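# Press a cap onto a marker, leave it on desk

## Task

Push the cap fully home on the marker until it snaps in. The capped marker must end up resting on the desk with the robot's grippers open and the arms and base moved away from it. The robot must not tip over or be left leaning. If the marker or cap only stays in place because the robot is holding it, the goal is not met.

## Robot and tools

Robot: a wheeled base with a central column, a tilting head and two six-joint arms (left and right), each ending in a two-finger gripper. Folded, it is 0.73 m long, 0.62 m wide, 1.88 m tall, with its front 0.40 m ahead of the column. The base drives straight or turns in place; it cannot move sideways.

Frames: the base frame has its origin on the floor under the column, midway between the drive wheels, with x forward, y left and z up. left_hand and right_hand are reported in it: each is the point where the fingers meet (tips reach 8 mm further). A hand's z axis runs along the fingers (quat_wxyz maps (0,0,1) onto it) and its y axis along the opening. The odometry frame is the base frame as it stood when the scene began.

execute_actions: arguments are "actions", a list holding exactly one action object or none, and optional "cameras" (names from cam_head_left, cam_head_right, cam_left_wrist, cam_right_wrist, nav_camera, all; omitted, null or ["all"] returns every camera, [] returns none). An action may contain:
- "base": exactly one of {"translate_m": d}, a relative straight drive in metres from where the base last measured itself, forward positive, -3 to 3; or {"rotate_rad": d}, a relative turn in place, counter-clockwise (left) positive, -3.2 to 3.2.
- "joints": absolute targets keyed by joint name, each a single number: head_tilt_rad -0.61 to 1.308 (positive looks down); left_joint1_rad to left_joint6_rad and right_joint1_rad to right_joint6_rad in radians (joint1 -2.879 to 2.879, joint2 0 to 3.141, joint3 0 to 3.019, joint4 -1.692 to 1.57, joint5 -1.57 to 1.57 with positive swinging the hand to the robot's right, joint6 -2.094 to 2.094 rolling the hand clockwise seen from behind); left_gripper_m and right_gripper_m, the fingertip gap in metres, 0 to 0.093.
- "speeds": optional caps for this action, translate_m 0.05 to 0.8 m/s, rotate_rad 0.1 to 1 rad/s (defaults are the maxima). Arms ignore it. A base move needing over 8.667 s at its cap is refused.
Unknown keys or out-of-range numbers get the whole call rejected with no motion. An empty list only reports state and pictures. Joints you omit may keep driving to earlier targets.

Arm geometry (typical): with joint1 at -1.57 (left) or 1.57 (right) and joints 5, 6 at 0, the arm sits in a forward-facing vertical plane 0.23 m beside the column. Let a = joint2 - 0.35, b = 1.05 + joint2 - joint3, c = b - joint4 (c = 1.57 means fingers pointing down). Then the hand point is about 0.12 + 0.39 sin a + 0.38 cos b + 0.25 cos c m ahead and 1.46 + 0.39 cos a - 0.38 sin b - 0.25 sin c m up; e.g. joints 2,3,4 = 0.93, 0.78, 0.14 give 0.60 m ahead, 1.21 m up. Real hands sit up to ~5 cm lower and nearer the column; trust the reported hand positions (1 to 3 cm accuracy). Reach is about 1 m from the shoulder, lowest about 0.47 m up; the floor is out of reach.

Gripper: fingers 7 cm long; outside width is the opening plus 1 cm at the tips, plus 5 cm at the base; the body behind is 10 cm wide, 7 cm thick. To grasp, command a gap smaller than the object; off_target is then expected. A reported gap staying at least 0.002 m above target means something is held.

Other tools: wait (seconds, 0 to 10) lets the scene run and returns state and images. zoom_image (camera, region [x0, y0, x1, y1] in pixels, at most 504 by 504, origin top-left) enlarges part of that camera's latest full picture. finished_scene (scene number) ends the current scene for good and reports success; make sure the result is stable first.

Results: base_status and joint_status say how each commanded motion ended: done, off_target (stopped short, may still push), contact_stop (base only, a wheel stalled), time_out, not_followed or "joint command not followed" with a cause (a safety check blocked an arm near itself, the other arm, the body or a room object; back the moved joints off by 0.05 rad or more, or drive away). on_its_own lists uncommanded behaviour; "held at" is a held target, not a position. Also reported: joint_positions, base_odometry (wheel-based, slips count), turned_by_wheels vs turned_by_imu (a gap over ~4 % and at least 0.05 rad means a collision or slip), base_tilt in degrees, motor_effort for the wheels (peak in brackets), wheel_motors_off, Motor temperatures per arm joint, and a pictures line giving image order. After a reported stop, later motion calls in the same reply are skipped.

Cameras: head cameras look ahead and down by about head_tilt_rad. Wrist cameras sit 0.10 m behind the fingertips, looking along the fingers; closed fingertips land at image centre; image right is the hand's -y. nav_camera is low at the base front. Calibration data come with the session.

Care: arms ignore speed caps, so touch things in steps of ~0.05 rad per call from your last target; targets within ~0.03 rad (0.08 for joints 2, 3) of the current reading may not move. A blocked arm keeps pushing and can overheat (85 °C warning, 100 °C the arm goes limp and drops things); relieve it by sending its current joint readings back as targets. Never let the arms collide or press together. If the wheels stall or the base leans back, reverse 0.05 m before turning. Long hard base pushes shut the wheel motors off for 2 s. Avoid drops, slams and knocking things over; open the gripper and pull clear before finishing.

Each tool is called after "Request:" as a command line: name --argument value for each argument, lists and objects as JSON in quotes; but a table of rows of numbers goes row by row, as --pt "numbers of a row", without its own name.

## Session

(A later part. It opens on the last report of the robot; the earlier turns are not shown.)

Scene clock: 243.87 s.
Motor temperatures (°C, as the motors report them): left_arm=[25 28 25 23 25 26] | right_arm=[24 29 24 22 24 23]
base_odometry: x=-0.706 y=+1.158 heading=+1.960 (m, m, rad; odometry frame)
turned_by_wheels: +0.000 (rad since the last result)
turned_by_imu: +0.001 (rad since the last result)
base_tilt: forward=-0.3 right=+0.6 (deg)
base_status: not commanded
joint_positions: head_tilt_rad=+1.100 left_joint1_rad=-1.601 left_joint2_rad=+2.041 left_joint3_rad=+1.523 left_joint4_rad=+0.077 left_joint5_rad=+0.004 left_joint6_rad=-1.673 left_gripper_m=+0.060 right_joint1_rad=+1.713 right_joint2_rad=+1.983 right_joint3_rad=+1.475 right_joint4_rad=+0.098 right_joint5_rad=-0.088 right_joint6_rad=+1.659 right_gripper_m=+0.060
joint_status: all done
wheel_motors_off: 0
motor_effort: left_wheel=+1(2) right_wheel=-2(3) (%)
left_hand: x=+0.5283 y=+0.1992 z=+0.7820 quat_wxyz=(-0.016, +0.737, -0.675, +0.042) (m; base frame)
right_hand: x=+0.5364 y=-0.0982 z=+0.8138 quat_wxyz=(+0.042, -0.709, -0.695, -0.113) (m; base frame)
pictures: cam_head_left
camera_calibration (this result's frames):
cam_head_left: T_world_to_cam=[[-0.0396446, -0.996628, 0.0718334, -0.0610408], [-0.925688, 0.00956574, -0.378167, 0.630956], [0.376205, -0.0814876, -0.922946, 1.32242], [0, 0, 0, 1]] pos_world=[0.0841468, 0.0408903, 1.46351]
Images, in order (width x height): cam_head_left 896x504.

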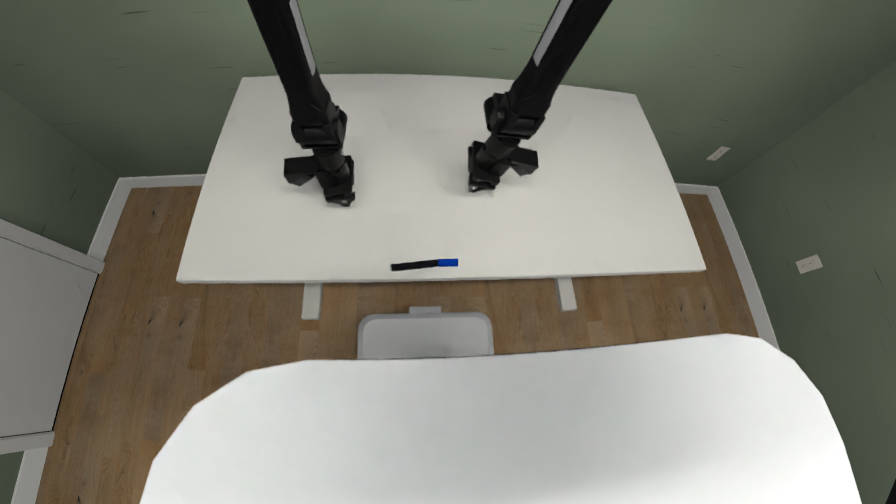

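Request:
execute_actions --actions '[{"base":{"translate_m":-0.15},"joints":{"right_joint1_rad":1.75}}]' --cameras '["cam_head_left","cam_right_wrist","cam_left_wrist"]'

Request:
zoom_image --camera "cam_right_wrist" --region '[350,150,550,360]'

Scene clock: 253.60 s.
Motor temperatures (°C, as the motors report them): left_arm=[24 28 25 23 25 26] | right_arm=[24 29 24 22 24 23]
base_odometry: x=-0.649 y=+1.020 heading=+1.962 (m, m, rad; odometry frame)
turned_by_wheels: +0.002 (rad since the last result)
turned_by_imu: +0.004 (rad since the last result)
base_tilt: forward=-0.4 right=+0.5 (deg)
base_status: done
joint_positions: head_tilt_rad=+1.101 left_joint1_rad=-1.601 left_joint2_rad=+2.042 left_joint3_rad=+1.516 left_joint4_rad=+0.077 left_joint5_rad=+0.004 left_joint6_rad=-1.673 left_gripper_m=+0.060 right_joint1_rad=+1.748 right_joint2_rad=+1.992 right_joint3_rad=+1.468 right_joint4_rad=+0.098 right_joint5_rad=-0.088 right_joint6_rad=+1.659 right_gripper_m=+0.060
joint_status: all done
wheel_motors_off: 0
motor_effort: left_wheel=+1(45) right_wheel=-1(34) (%)
left_hand: x=+0.5229 y=+0.1992 z=+0.7813 quat_wxyz=(-0.014, +0.737, -0.675, +0.038) (m; base frame)
right_hand: x=+0.5241 y=-0.0704 z=+0.8145 quat_wxyz=(+0.059, -0.702, -0.700, -0.118) (m; base frame)
pictures: cam_head_left, cam_left_wrist, cam_right_wrist
camera_calibration (this result's frames):
cam_head_left: T_world_to_cam=[[-0.0396196, -0.996628, 0.0718472, -0.0610633], [-0.92582, 0.00956574, -0.377845, 0.630466], [0.375883, -0.0814876, -0.923077, 1.32264], [0, 0, 0, 1]] pos_world=[0.0841202, 0.0408903, 1.4635]
cam_left_wrist: T_world_to_cam=[[0.993097, 0.0907193, 0.0743559, -0.596405], [0.0252023, -0.784127, 0.620088, -0.34047], [0.114558, -0.613934, -0.781, 0.793047], [0, 0, 0, 1]] pos_world=[0.510018, 0.274011, 0.874838]
cam_right_wrist: T_world_to_cam=[[-0.996255, 0.0100412, -0.0858829, 0.592561], [-0.0599954, 0.634979, 0.770197, -0.544899], [0.0622675, 0.772464, -0.631998, 0.659982], [0, 0, 0, 1]] pos_world=[0.516554, -0.169763, 0.887677]
Images, in order (width x height): cam_head_left 896x504, cam_left_wrist 896x504, cam_right_wrist 896x504.

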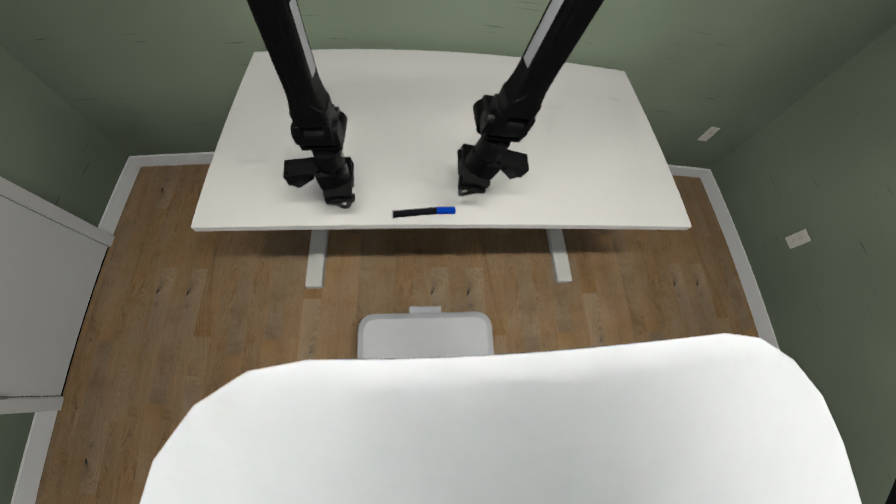

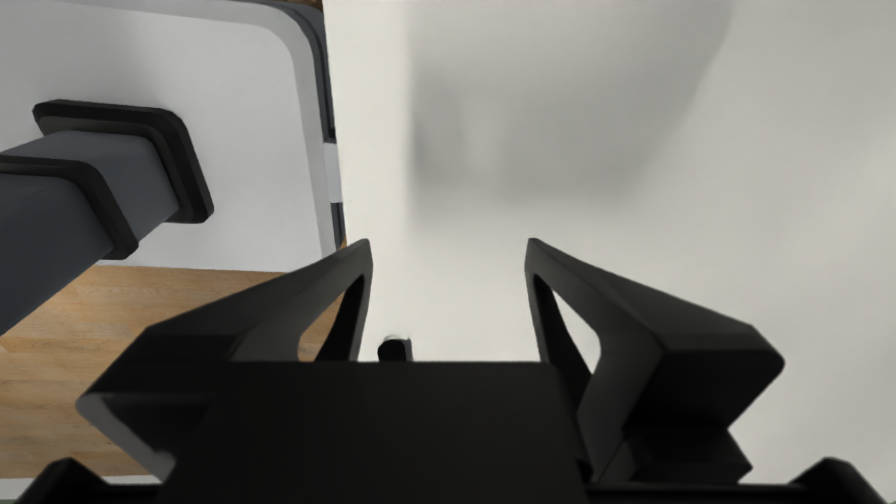

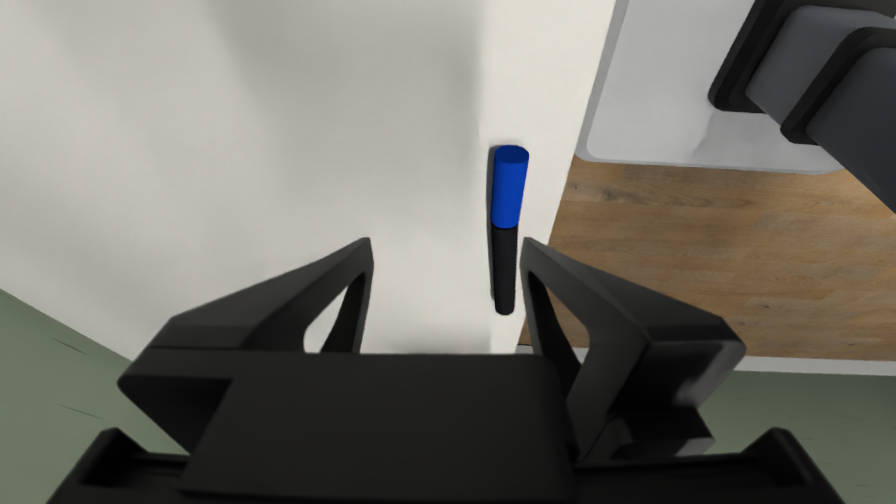

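Region (350, 150, 550, 360) of cam_right_wrist's 896x504 image, scaled by 2.400, with more detail than that image has; it fills the left 480 columns of this view, and the rest is white.

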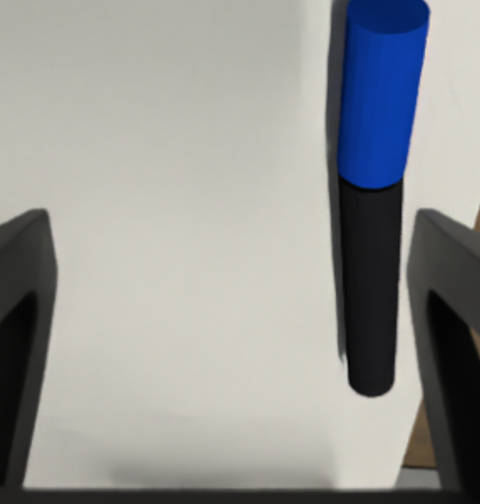

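Request:
execute_actions --actions '[{"joints":{"left_joint1_rad":-1.69,"left_joint2_rad":2.12,"left_joint3_rad":1.57,"left_joint5_rad":0.35,"left_joint6_rad":-1.67,"left_gripper_m":0.07,"right_joint1_rad":1.72,"right_joint2_rad":2.13,"right_joint3_rad":1.59,"right_joint5_rad":-0.42,"right_joint6_rad":1.6,"right_gripper_m":0.07}}]' --cameras '["cam_head_left","cam_right_wrist","cam_left_wrist"]'

Scene clock: 265.73 s.
Motor temperatures (°C, as the motors report them): left_arm=[24 28 25 23 25 26] | right_arm=[24 29 24 22 24 23]
base_odometry: x=-0.649 y=+1.020 heading=+1.962 (m, m, rad; odometry frame)
turned_by_wheels: +0.000 (rad since the last result)
turned_by_imu: +0.001 (rad since the last result)
base_tilt: forward=-0.3 right=+0.6 (deg)
base_status: not commanded
joint_positions: head_tilt_rad=+1.101 left_joint1_rad=-1.701 left_joint2_rad=+2.109 left_joint3_rad=+1.570 left_joint4_rad=+0.077 left_joint5_rad=+0.348 left_joint6_rad=-1.673 left_gripper_m=+0.070 right_joint1_rad=+1.724 right_joint2_rad=+2.131 right_joint3_rad=+1.588 right_joint4_rad=+0.098 right_joint5_rad=-0.418 right_joint6_rad=+1.611 right_gripper_m=+0.070
joint_status: all done
wheel_motors_off: 0
motor_effort: left_wheel=+2(2) right_wheel=-2(3) (%)
left_hand: x=+0.5033 y=+0.0607 z=+0.7784 quat_wxyz=(+0.153, +0.698, -0.678, +0.172) (m; base frame)
right_hand: x=+0.5006 y=-0.0322 z=+0.7797 quat_wxyz=(+0.175, -0.663, -0.696, -0.212) (m; base frame)
pictures: cam_head_left, cam_left_wrist, cam_right_wrist
camera_calibration (this result's frames):
cam_head_left: T_world_to_cam=[[-0.0396196, -0.996628, 0.0718472, -0.0610633], [-0.925819, 0.00956574, -0.377845, 0.630466], [0.375884, -0.0814876, -0.923077, 1.32264], [0, 0, 0, 1]] pos_world=[0.0841202, 0.0408903, 1.4635]
cam_left_wrist: T_world_to_cam=[[0.99911, 0.0360059, 0.0219642, -0.523024], [-0.00311434, -0.456367, 0.889786, -0.662411], [0.0420613, -0.889063, -0.455849, 0.508142], [0, 0, 0, 1]] pos_world=[0.499122, 0.1683, 0.832528]
cam_right_wrist: T_world_to_cam=[[-0.997265, -0.032711, -0.0662697, 0.5496], [-0.073694, 0.372736, 0.925007, -0.666018], [-0.00555677, 0.927361, -0.374127, 0.447734], [0, 0, 0, 1]] pos_world=[0.501504, -0.148984, 0.820003]
Images, in order (width x height): cam_head_left 896x504, cam_left_wrist 896x504, cam_right_wrist 896x504.

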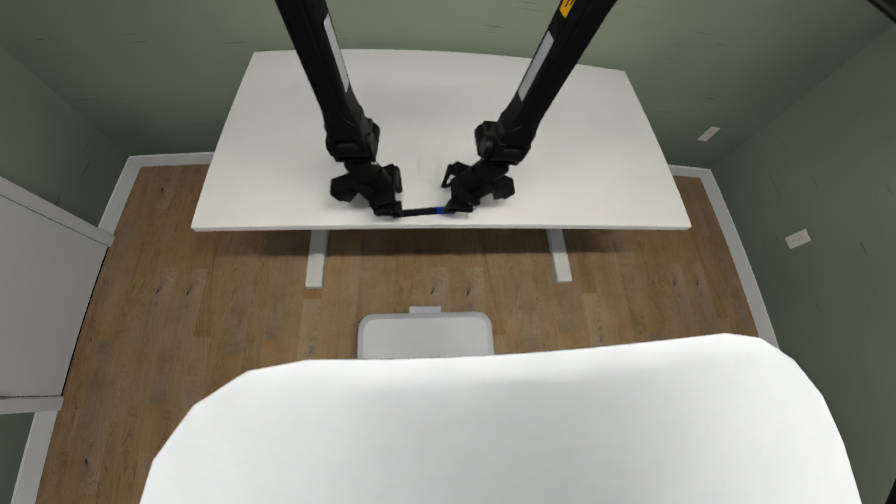

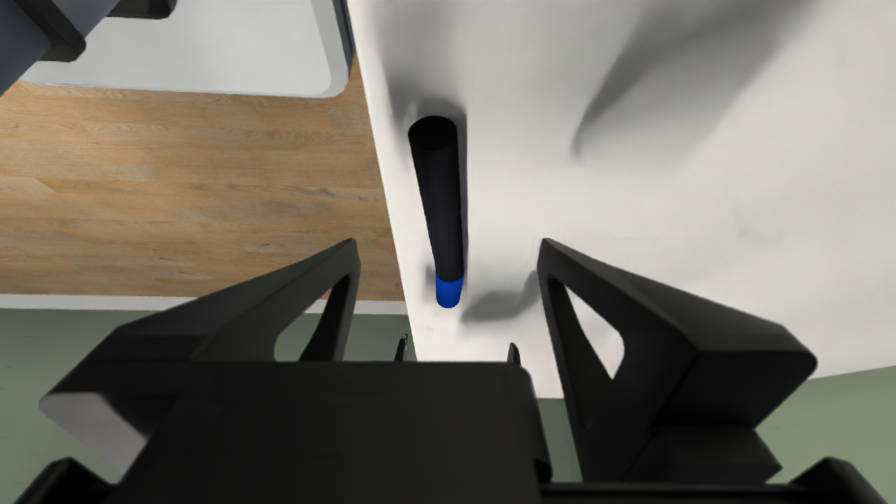

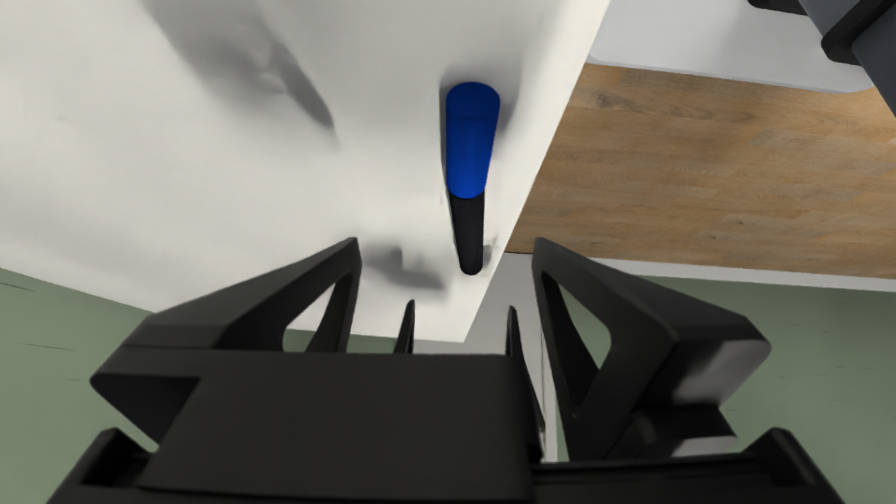

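Request:
execute_actions --actions '[{"joints":{"left_joint1_rad":-1.68,"left_joint2_rad":2.27,"left_joint3_rad":1.72,"right_joint1_rad":1.705,"right_joint2_rad":2.29,"right_joint3_rad":1.745}}]' --cameras '["cam_right_wrist","cam_left_wrist"]'

Scene clock: 270.47 s.
Motor temperatures (°C, as the motors report them): left_arm=[24 28 25 23 25 26] | right_arm=[24 29 24 22 24 23]
base_odometry: x=-0.649 y=+1.020 heading=+1.962 (m, m, rad; odometry frame)
turned_by_wheels: +0.000 (rad since the last result)
turned_by_imu: +0.001 (rad since the last result)
base_tilt: forward=-0.3 right=+0.6 (deg)
base_status: not commanded
joint_positions: head_tilt_rad=+1.101 left_joint1_rad=-1.690 left_joint2_rad=+2.233 left_joint3_rad=+1.721 left_joint4_rad=+0.078 left_joint5_rad=+0.365 left_joint6_rad=-1.675 left_gripper_m=+0.070 right_joint1_rad=+1.714 right_joint2_rad=+2.262 right_joint3_rad=+1.748 right_joint4_rad=+0.098 right_joint5_rad=-0.434 right_joint6_rad=+1.612 right_gripper_m=+0.070
joint_status: all done
wheel_motors_off: 0
motor_effort: left_wheel=+3(3) right_wheel=-3(4) (%)
left_hand: x=+0.5086 y=+0.0623 z=+0.7327 quat_wxyz=(+0.147, +0.698, -0.676, +0.185) (m; base frame)
right_hand: x=+0.5043 y=-0.0309 z=+0.7319 quat_wxyz=(+0.169, -0.662, -0.695, -0.225) (m; base frame)
pictures: cam_left_wrist, cam_right_wrist
camera_calibration (this result's frames):
cam_left_wrist: T_world_to_cam=[[0.99785, 0.0460015, 0.0466824, -0.545497], [-0.0211294, -0.448451, 0.893558, -0.615133], [0.0620398, -0.892623, -0.446515, 0.471678], [0, 0, 0, 1]] pos_world=[0.502064, 0.170267, 0.785733]
cam_right_wrist: T_world_to_cam=[[-0.995328, -0.0246005, -0.0933659, 0.569301], [-0.0959017, 0.363971, 0.92646, -0.612165], [0.0111911, 0.931085, -0.36463, 0.413457], [0, 0, 0, 1]] pos_world=[0.503307, -0.148149, 0.771058]
Images, in order (width x height): cam_left_wrist 896x504, cam_right_wrist 896x504.

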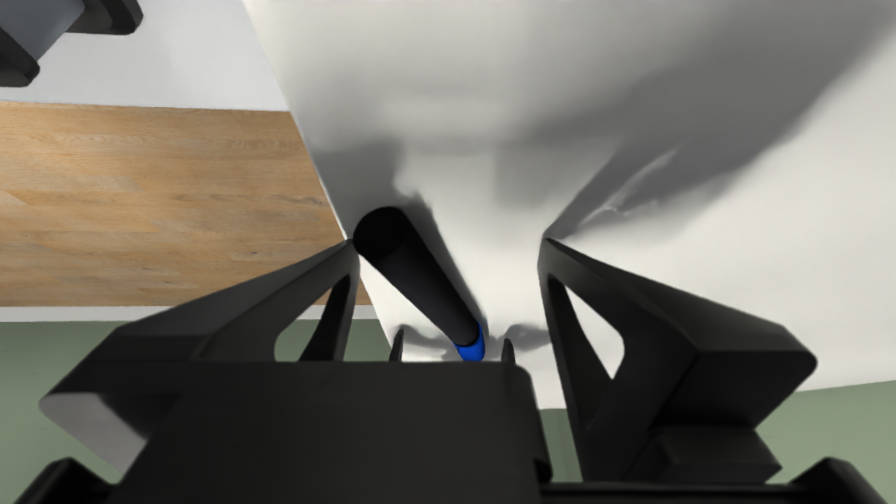

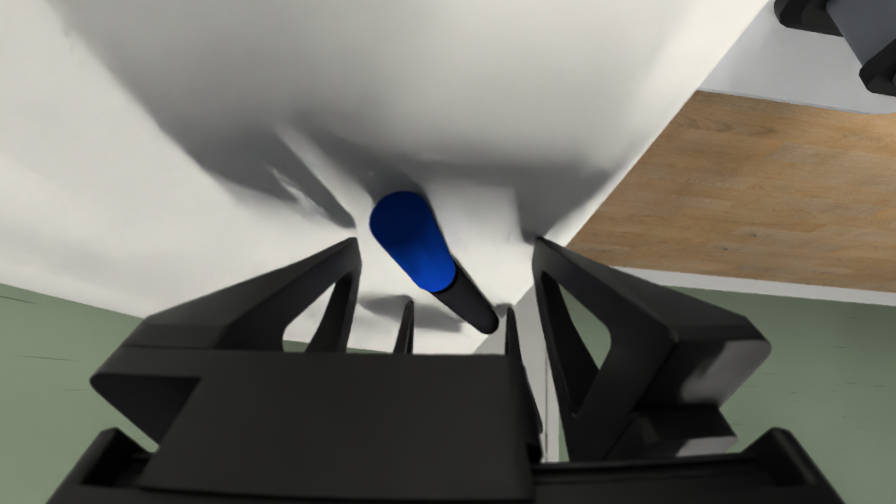

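Nudged but caged. Close, then push.

Request:
execute_actions --actions '[{"joints":{"left_gripper_m":0.0,"right_gripper_m":0.0}}]' --cameras '["cam_right_wrist","cam_left_wrist","cam_head_left"]'

Request:
zoom_image --camera "cam_head_left" --region '[360,170,500,240]'

Scene clock: 274.57 s.
Motor temperatures (°C, as the motors report them): left_arm=[24 28 25 23 25 26] | right_arm=[23 29 24 22 24 23]
base_odometry: x=-0.649 y=+1.020 heading=+1.962 (m, m, rad; odometry frame)
turned_by_wheels: +0.000 (rad since the last result)
turned_by_imu: +0.001 (rad since the last result)
base_tilt: forward=-0.4 right=+0.6 (deg)
base_status: not commanded
joint_positions: head_tilt_rad=+1.101 left_joint1_rad=-1.690 left_joint2_rad=+2.233 left_joint3_rad=+1.711 left_joint4_rad=+0.075 left_joint5_rad=+0.365 left_joint6_rad=-1.677 left_gripper_m=+0.018 right_joint1_rad=+1.714 right_joint2_rad=+2.267 right_joint3_rad=+1.741 right_joint4_rad=+0.098 right_joint5_rad=-0.431 right_joint6_rad=+1.611 right_gripper_m=+0.018
joint_status: left_gripper_m off_target (ended at +0.018, target +0.000); right_gripper_m off_target (ended at +0.018, target +0.000)
wheel_motors_off: 0
motor_effort: left_wheel=+3(3) right_wheel=-3(3) (%)
left_hand: x=+0.5012 y=+0.0627 z=+0.7321 quat_wxyz=(+0.151, +0.699, -0.675, +0.180) (m; base frame)
right_hand: x=+0.4971 y=-0.0317 z=+0.7297 quat_wxyz=(+0.171, -0.663, -0.695, -0.220) (m; base frame)
pictures: cam_head_left, cam_left_wrist, cam_right_wrist
camera_calibration (this result's frames):
cam_head_left: T_world_to_cam=[[-0.0396196, -0.996628, 0.0718472, -0.0610633], [-0.92582, 0.00956574, -0.377845, 0.630466], [0.375884, -0.0814876, -0.923077, 1.32264], [0, 0, 0, 1]] pos_world=[0.0841202, 0.0408903, 1.4635]
cam_left_wrist: T_world_to_cam=[[0.998413, 0.0456364, 0.0330006, -0.528325], [-0.00898185, -0.449438, 0.893266, -0.620356], [0.0555972, -0.892145, -0.448315, 0.476775], [0, 0, 0, 1]] pos_world=[0.495407, 0.170652, 0.785323]
cam_right_wrist: T_world_to_cam=[[-0.996223, -0.0263049, -0.0827462, 0.55446], [-0.0866162, 0.367406, 0.926019, -0.614725], [0.00604262, 0.929689, -0.368297, 0.4186], [0, 0, 0, 1]] pos_world=[0.496591, -0.148729, 0.769295]
Images, in order (width x height): cam_head_left 896x504, cam_left_wrist 896x504, cam_right_wrist 896x504.

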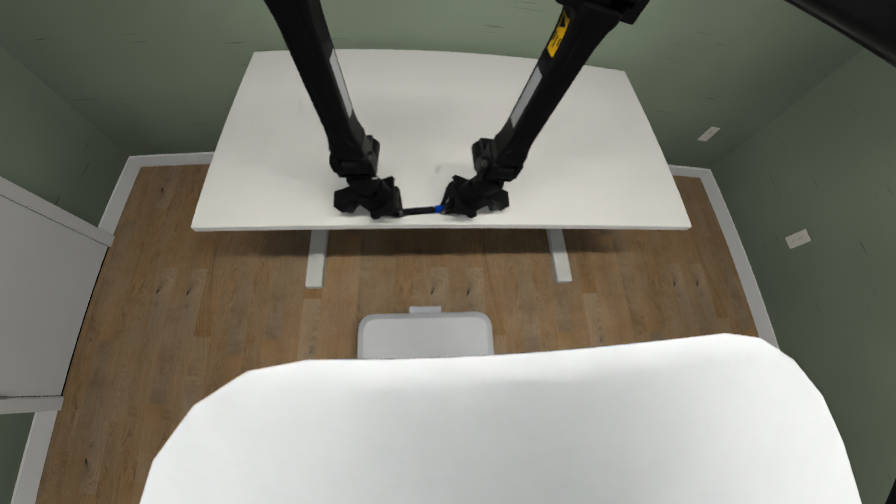

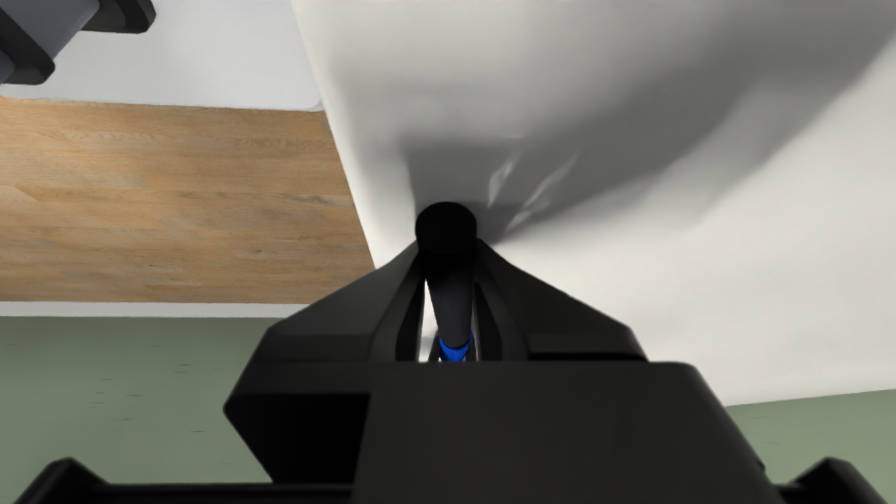

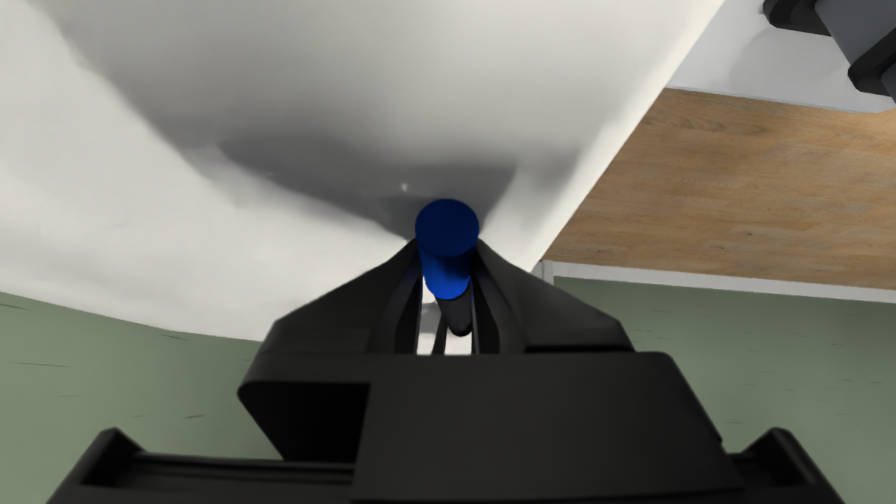

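Region (360, 170, 500, 240) of cam_head_left's 896x504 image, scaled by 3.600, with more detail than that image has.

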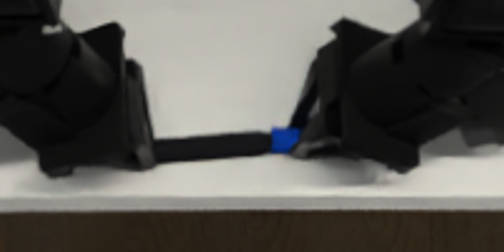

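Request:
execute_actions --actions '[{"joints":{"right_joint6_rad":1.53,"left_joint1_rad":-1.78,"right_joint1_rad":1.80,"left_joint5_rad":0.40,"right_joint5_rad":-0.47}}]' --cameras '["cam_right_wrist","cam_left_wrist"]'

Request:
zoom_image --camera "cam_right_wrist" --region '[390,190,510,360]'

Scene clock: 281.40 s.
Motor temperatures (°C, as the motors report them): left_arm=[24 28 25 23 25 26] | right_arm=[24 29 24 22 24 23]
base_odometry: x=-0.649 y=+1.020 heading=+1.962 (m, m, rad; odometry frame)
turned_by_wheels: +0.000 (rad since the last result)
turned_by_imu: +0.002 (rad since the last result)
base_tilt: forward=-0.3 right=+0.6 (deg)
base_status: not commanded
joint_positions: head_tilt_rad=+1.101 left_joint1_rad=-1.694 left_joint2_rad=+2.236 left_joint3_rad=+1.713 left_joint4_rad=+0.075 left_joint5_rad=+0.381 left_joint6_rad=-1.676 left_gripper_m=+0.018 right_joint1_rad=+1.719 right_joint2_rad=+2.269 right_joint3_rad=+1.741 right_joint4_rad=+0.098 right_joint5_rad=-0.446 right_joint6_rad=+1.541 right_gripper_m=+0.018
joint_status: left_joint1_rad time_out (moved -0.004 of -0.090); right_joint1_rad time_out (moved +0.004 of +0.086); the others done
wheel_motors_off: 0
on_its_own: left_joint1_rad reads -1.694 and still pushes toward -1.780 since a time_out; right_joint1_rad reads +1.719 and still pushes toward +1.800 since a time_out
motor_effort: left_wheel=+3(3) right_wheel=-3(3) (%)
left_hand: x=+0.5003 y=+0.0566 z=+0.7332 quat_wxyz=(+0.159, +0.697, -0.675, +0.186) (m; base frame)
right_hand: x=+0.4952 y=-0.0257 z=+0.7312 quat_wxyz=(+0.170, -0.635, -0.717, -0.231) (m; base frame)
pictures: cam_left_wrist, cam_right_wrist
camera_calibration (this result's frames):
cam_left_wrist: T_world_to_cam=[[0.9986, 0.0425476, 0.0314428, -0.526003], [-0.0100181, -0.431497, 0.902059, -0.630987], [0.0519479, -0.90111, -0.430467, 0.461124], [0, 0, 0, 1]] pos_world=[0.49499, 0.165634, 0.784224]
cam_right_wrist: T_world_to_cam=[[-0.989015, -0.0875928, -0.119067, 0.574318], [-0.142302, 0.346249, 0.927287, -0.592417], [-0.0399967, 0.934044, -0.35491, 0.426759], [0, 0, 0, 1]] pos_world=[0.500776, -0.143182, 0.769184]
Images, in order (width x height): cam_left_wrist 896x504, cam_right_wrist 896x504.

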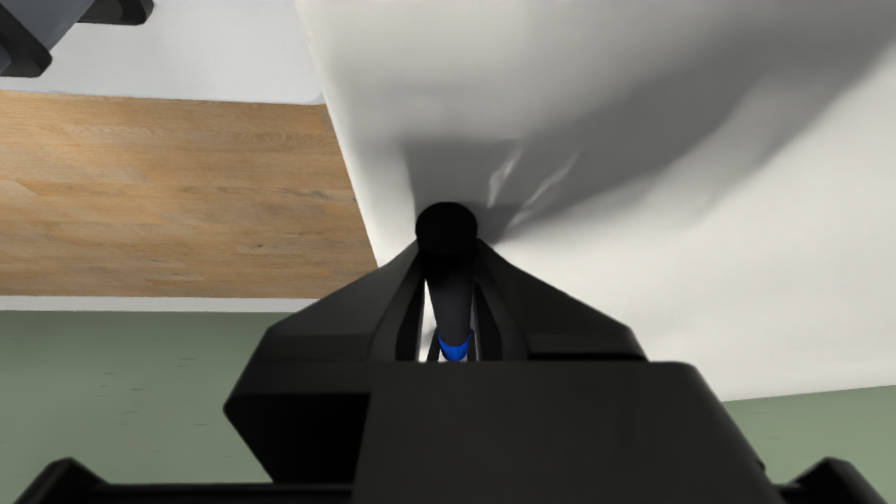

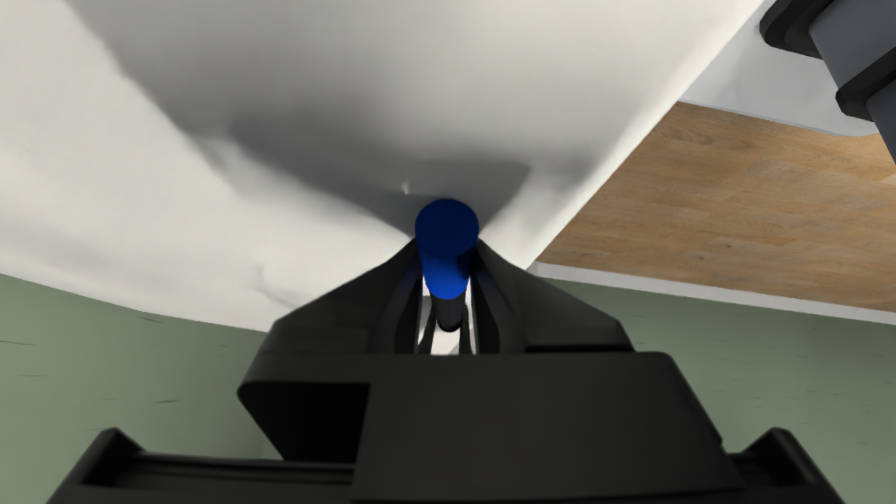

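Region (390, 190, 510, 360) of cam_right_wrist's 896x504 image, scaled by 2.965, with more detail than that image has; it fills the left 356 columns of this view, and the rest is white.

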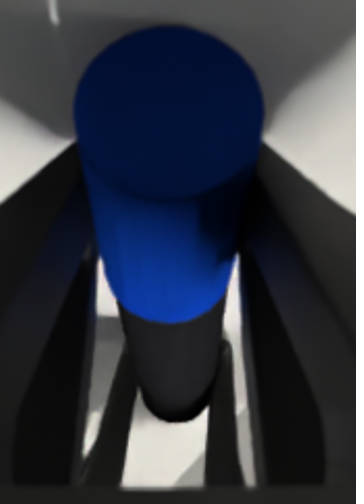

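Firmer.

Request:
execute_actions --actions '[{"joints":{"left_joint1_rad":-1.84,"right_joint1_rad":1.86,"left_joint5_rad":0.44,"right_joint5_rad":-0.51}}]' --cameras '["cam_right_wrist","cam_left_wrist","cam_head_left"]'

Request:
zoom_image --camera "cam_head_left" --region '[390,190,470,230]'

Scene clock: 290.57 s.
Motor temperatures (°C, as the motors report them): left_arm=[25 28 25 23 25 26] | right_arm=[24 29 24 22 25 23]
base_odometry: x=-0.649 y=+1.020 heading=+1.962 (m, m, rad; odometry frame)
turned_by_wheels: +0.000 (rad since the last result)
turned_by_imu: +0.002 (rad since the last result)
base_tilt: forward=-0.3 right=+0.8 (deg)
base_status: not commanded
joint_positions: head_tilt_rad=+1.101 left_joint1_rad=-1.683 left_joint2_rad=+2.239 left_joint3_rad=+1.715 left_joint4_rad=+0.075 left_joint5_rad=+0.401 left_joint6_rad=-1.675 left_gripper_m=+0.018 right_joint1_rad=+1.709 right_joint2_rad=+2.270 right_joint3_rad=+1.744 right_joint4_rad=+0.098 right_joint5_rad=-0.463 right_joint6_rad=+1.537 right_gripper_m=+0.018
joint_status: left_joint1_rad time_out (moved +0.011 of -0.146); left_joint5_rad time_out (moved +0.020 of +0.059); right_joint1_rad time_out (moved -0.010 of +0.141); right_joint5_rad time_out (moved -0.017 of -0.064)
wheel_motors_off: 0
on_its_own: left_joint1_rad is held at -1.695, not at your -1.840, since a time_out; left_joint5_rad is held at +0.394, not at your +0.440, since a time_out; right_joint1_rad is held at +1.719, not at your +1.860, since a time_out; right_joint5_rad is held at -0.460, not at your -0.510, since a time_out
motor_effort: left_wheel=+3(3) right_wheel=-3(4) (%)
left_hand: x=+0.4996 y=+0.0625 z=+0.7321 quat_wxyz=(+0.163, +0.697, -0.673, +0.189) (m; base frame)
right_hand: x=+0.4961 y=-0.0314 z=+0.7305 quat_wxyz=(+0.172, -0.634, -0.716, -0.235) (m; base frame)
pictures: cam_head_left, cam_left_wrist, cam_right_wrist
joint command not followed: on one or more control steps a check withheld the commanded joint targets of the left arm, and it was not sent them on those steps.
cause: the commanded joint targets would bring a part of the robot too close to another arm (this arm's wrist (the part past joint 4) and the other arm's wrist (the part past joint 4)); next, command targets that bring no part of the robot closer to that arm.
joint command not followed: on one or more control steps a check withheld the commanded joint targets of the right arm, and it was not sent them on those steps.
cause: the commanded joint targets would bring a part of the robot too close to another arm (this arm's wrist (the part past joint 4) and the other arm's wrist (the part past joint 4)); next, command targets that bring no part of the robot closer to that arm.
camera_calibration (this result's frames):
cam_head_left: T_world_to_cam=[[-0.0396196, -0.996628, 0.0718472, -0.0610633], [-0.92582, 0.00956574, -0.377845, 0.630466], [0.375884, -0.0814876, -0.923077, 1.32264], [0, 0, 0, 1]] pos_world=[0.0841202, 0.0408903, 1.4635]
cam_left_wrist: T_world_to_cam=[[0.998556, 0.0451292, 0.0291588, -0.523977], [-0.00741105, -0.421821, 0.906649, -0.632811], [0.0532161, -0.905555, -0.420877, 0.458609], [0, 0, 0, 1]] pos_world=[0.494125, 0.172009, 0.782034]
cam_right_wrist: T_world_to_cam=[[-0.988756, -0.0867279, -0.12182, 0.576502], [-0.144254, 0.338516, 0.929838, -0.590751], [-0.0394049, 0.936955, -0.34722, 0.426069], [0, 0, 0, 1]] pos_world=[0.501591, -0.149231, 0.767472]
Images, in order (width x height): cam_head_left 896x504, cam_left_wrist 896x504, cam_right_wrist 896x504.

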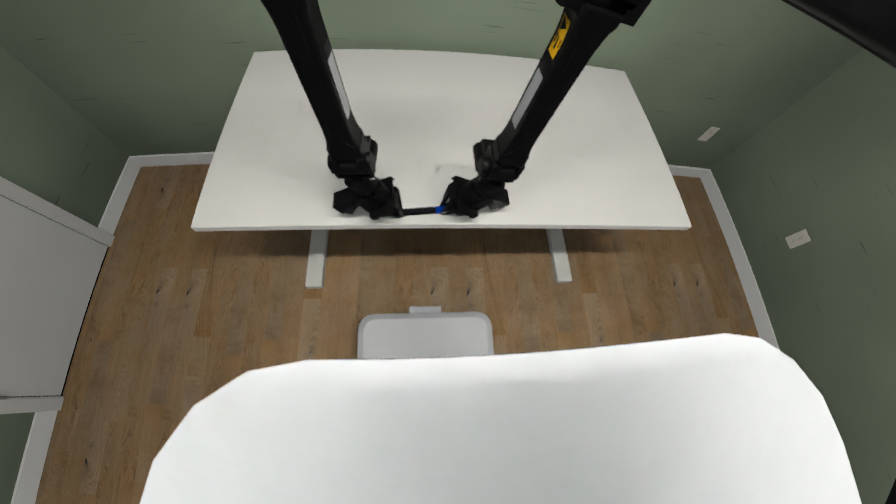

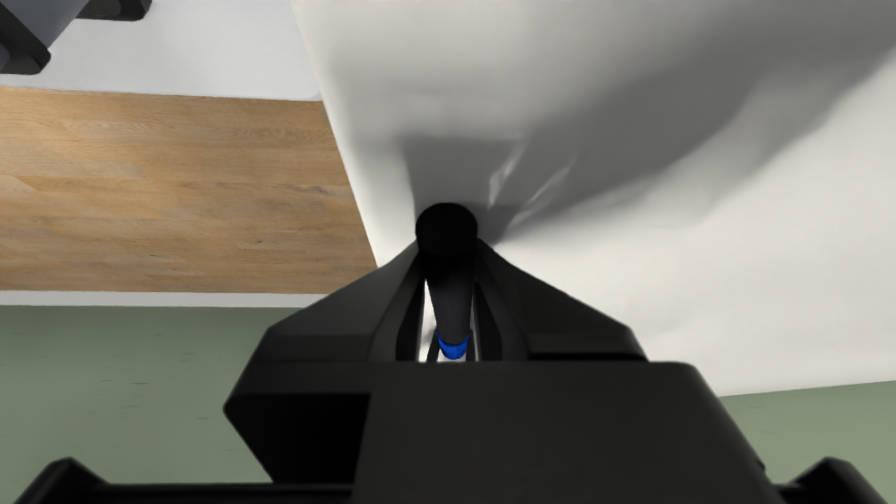

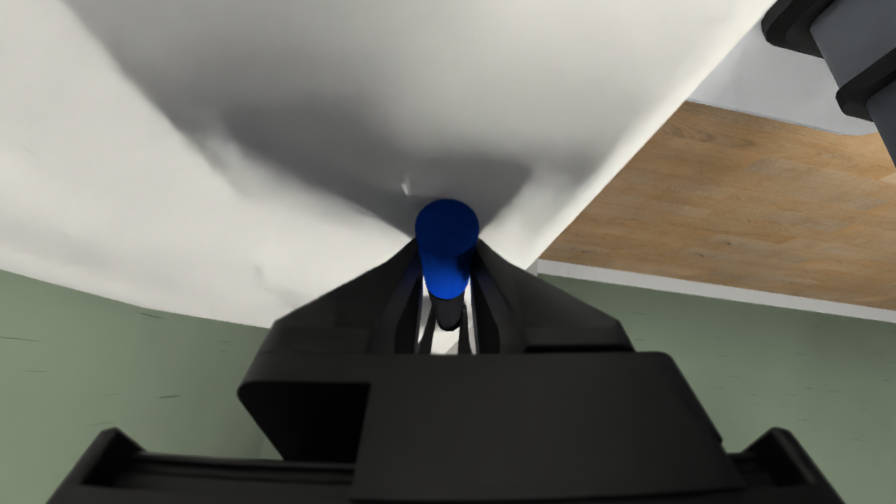

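Region (390, 190, 470, 230) of cam_head_left's 896x504 image, scaled by 6.300, with more detail than that image has.

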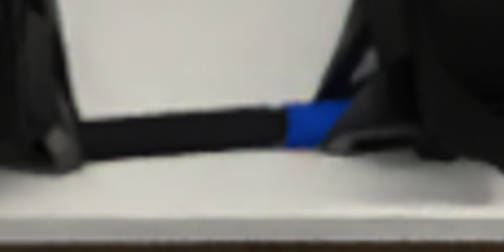

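Request:
execute_actions --actions '[{"joints":{"left_joint1_rad":-1.72,"left_joint2_rad":2.36,"right_joint2_rad":2.26,"right_joint1_rad":1.88,"left_joint5_rad":0.42,"right_joint5_rad":-0.49}}]' --cameras '[]'

Scene clock: 307.87 s.
Motor temperatures (°C, as the motors report them): left_arm=[25 28 25 23 25 26] | right_arm=[24 29 24 22 25 23]
base_odometry: x=-0.649 y=+1.020 heading=+1.962 (m, m, rad; odometry frame)
turned_by_wheels: +0.000 (rad since the last result)
turned_by_imu: +0.002 (rad since the last result)
base_tilt: forward=-0.4 right=+0.7 (deg)
base_status: not commanded
joint_positions: head_tilt_rad=+1.101 left_joint1_rad=-1.684 left_joint2_rad=+2.246 left_joint3_rad=+1.719 left_joint4_rad=+0.075 left_joint5_rad=+0.424 left_joint6_rad=-1.675 left_gripper_m=+0.018 right_joint1_rad=+1.722 right_joint2_rad=+2.270 right_joint3_rad=+1.744 right_joint4_rad=+0.098 right_joint5_rad=-0.450 right_joint6_rad=+1.537 right_gripper_m=+0.018
joint_status: right_joint1_rad time_out (moved +0.013 of +0.171); right_joint5_rad time_out (moved +0.013 of -0.027); the others done
wheel_motors_off: 0
on_its_own: right_joint1_rad reads +1.722 and still pushes toward +1.880 since a time_out; right_joint5_rad reads -0.450 and still pushes toward -0.490 since a time_out
motor_effort: left_wheel=+3(3) right_wheel=-3(3) (%)
left_hand: x=+0.4966 y=+0.0587 z=+0.7315 quat_wxyz=(+0.172, +0.694, -0.671, +0.195) (m; base frame)
right_hand: x=+0.4950 y=-0.0225 z=+0.7315 quat_wxyz=(+0.172, -0.632, -0.718, -0.234) (m; base frame)
pictures: none
No camera images: the call's "cameras" was empty. Leave "cameras" out to get every camera's image.

Request:
execute_actions --actions '[{"joints":{"left_joint1_rad":-1.684,"right_joint1_rad":1.685,"right_joint5_rad":-0.45}}]' --cameras '["cam_head_left"]'

Request:
zoom_image --camera "cam_head_left" --region '[390,190,470,230]'

Scene clock: 313.97 s.
Motor temperatures (°C, as the motors report them): left_arm=[25 28 25 23 25 26] | right_arm=[24 30 24 22 26 23]
base_odometry: x=-0.649 y=+1.020 heading=+1.962 (m, m, rad; odometry frame)
turned_by_wheels: +0.000 (rad since the last result)
turned_by_imu: +0.001 (rad since the last result)
base_tilt: forward=-0.5 right=+0.6 (deg)
base_status: not commanded
joint_positions: head_tilt_rad=+1.101 left_joint1_rad=-1.679 left_joint2_rad=+2.249 left_joint3_rad=+1.722 left_joint4_rad=+0.075 left_joint5_rad=+0.441 left_joint6_rad=-1.675 left_gripper_m=+0.018 right_joint1_rad=+1.713 right_joint2_rad=+2.268 right_joint3_rad=+1.741 right_joint4_rad=+0.098 right_joint5_rad=-0.455 right_joint6_rad=+1.537 right_gripper_m=+0.018
joint_status: all done
wheel_motors_off: 0
motor_effort: left_wheel=+3(3) right_wheel=-3(3) (%)
left_hand: x=+0.4965 y=+0.0595 z=+0.7314 quat_wxyz=(+0.177, +0.694, -0.669, +0.200) (m; base frame)
right_hand: x=+0.4957 y=-0.0298 z=+0.7311 quat_wxyz=(+0.171, -0.634, -0.717, -0.233) (m; base frame)
pictures: cam_head_left
camera_calibration (this result's frames):
cam_head_left: T_world_to_cam=[[-0.0396196, -0.996628, 0.0718472, -0.0610633], [-0.92582, 0.00956574, -0.377845, 0.630466], [0.375883, -0.0814876, -0.923077, 1.32264], [0, 0, 0, 1]] pos_world=[0.0841202, 0.0408903, 1.4635]
Images, in order (width x height): cam_head_left 896x504.

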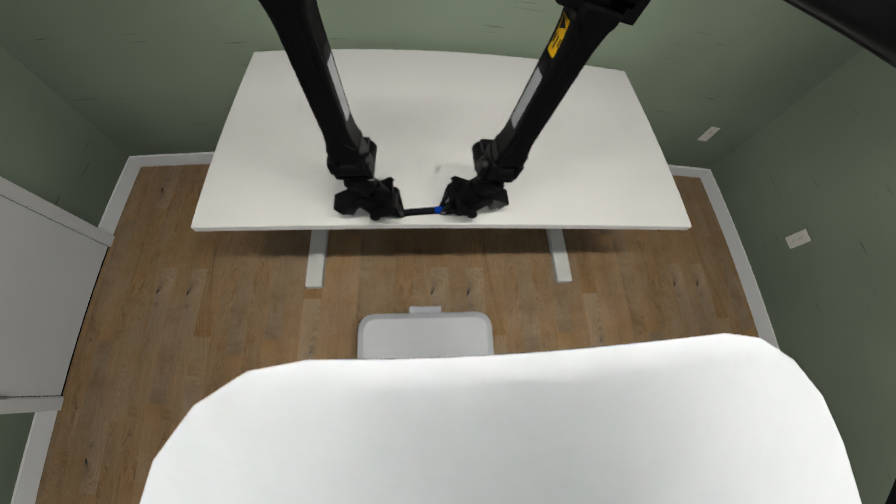

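Region (390, 190, 470, 230) of cam_head_left's 896x504 image, scaled by 6.300, with more detail than that image has.

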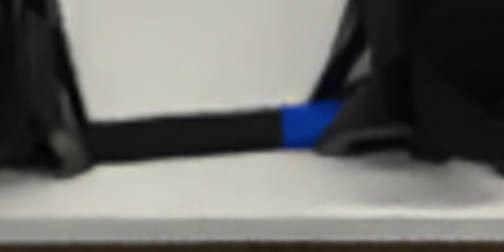

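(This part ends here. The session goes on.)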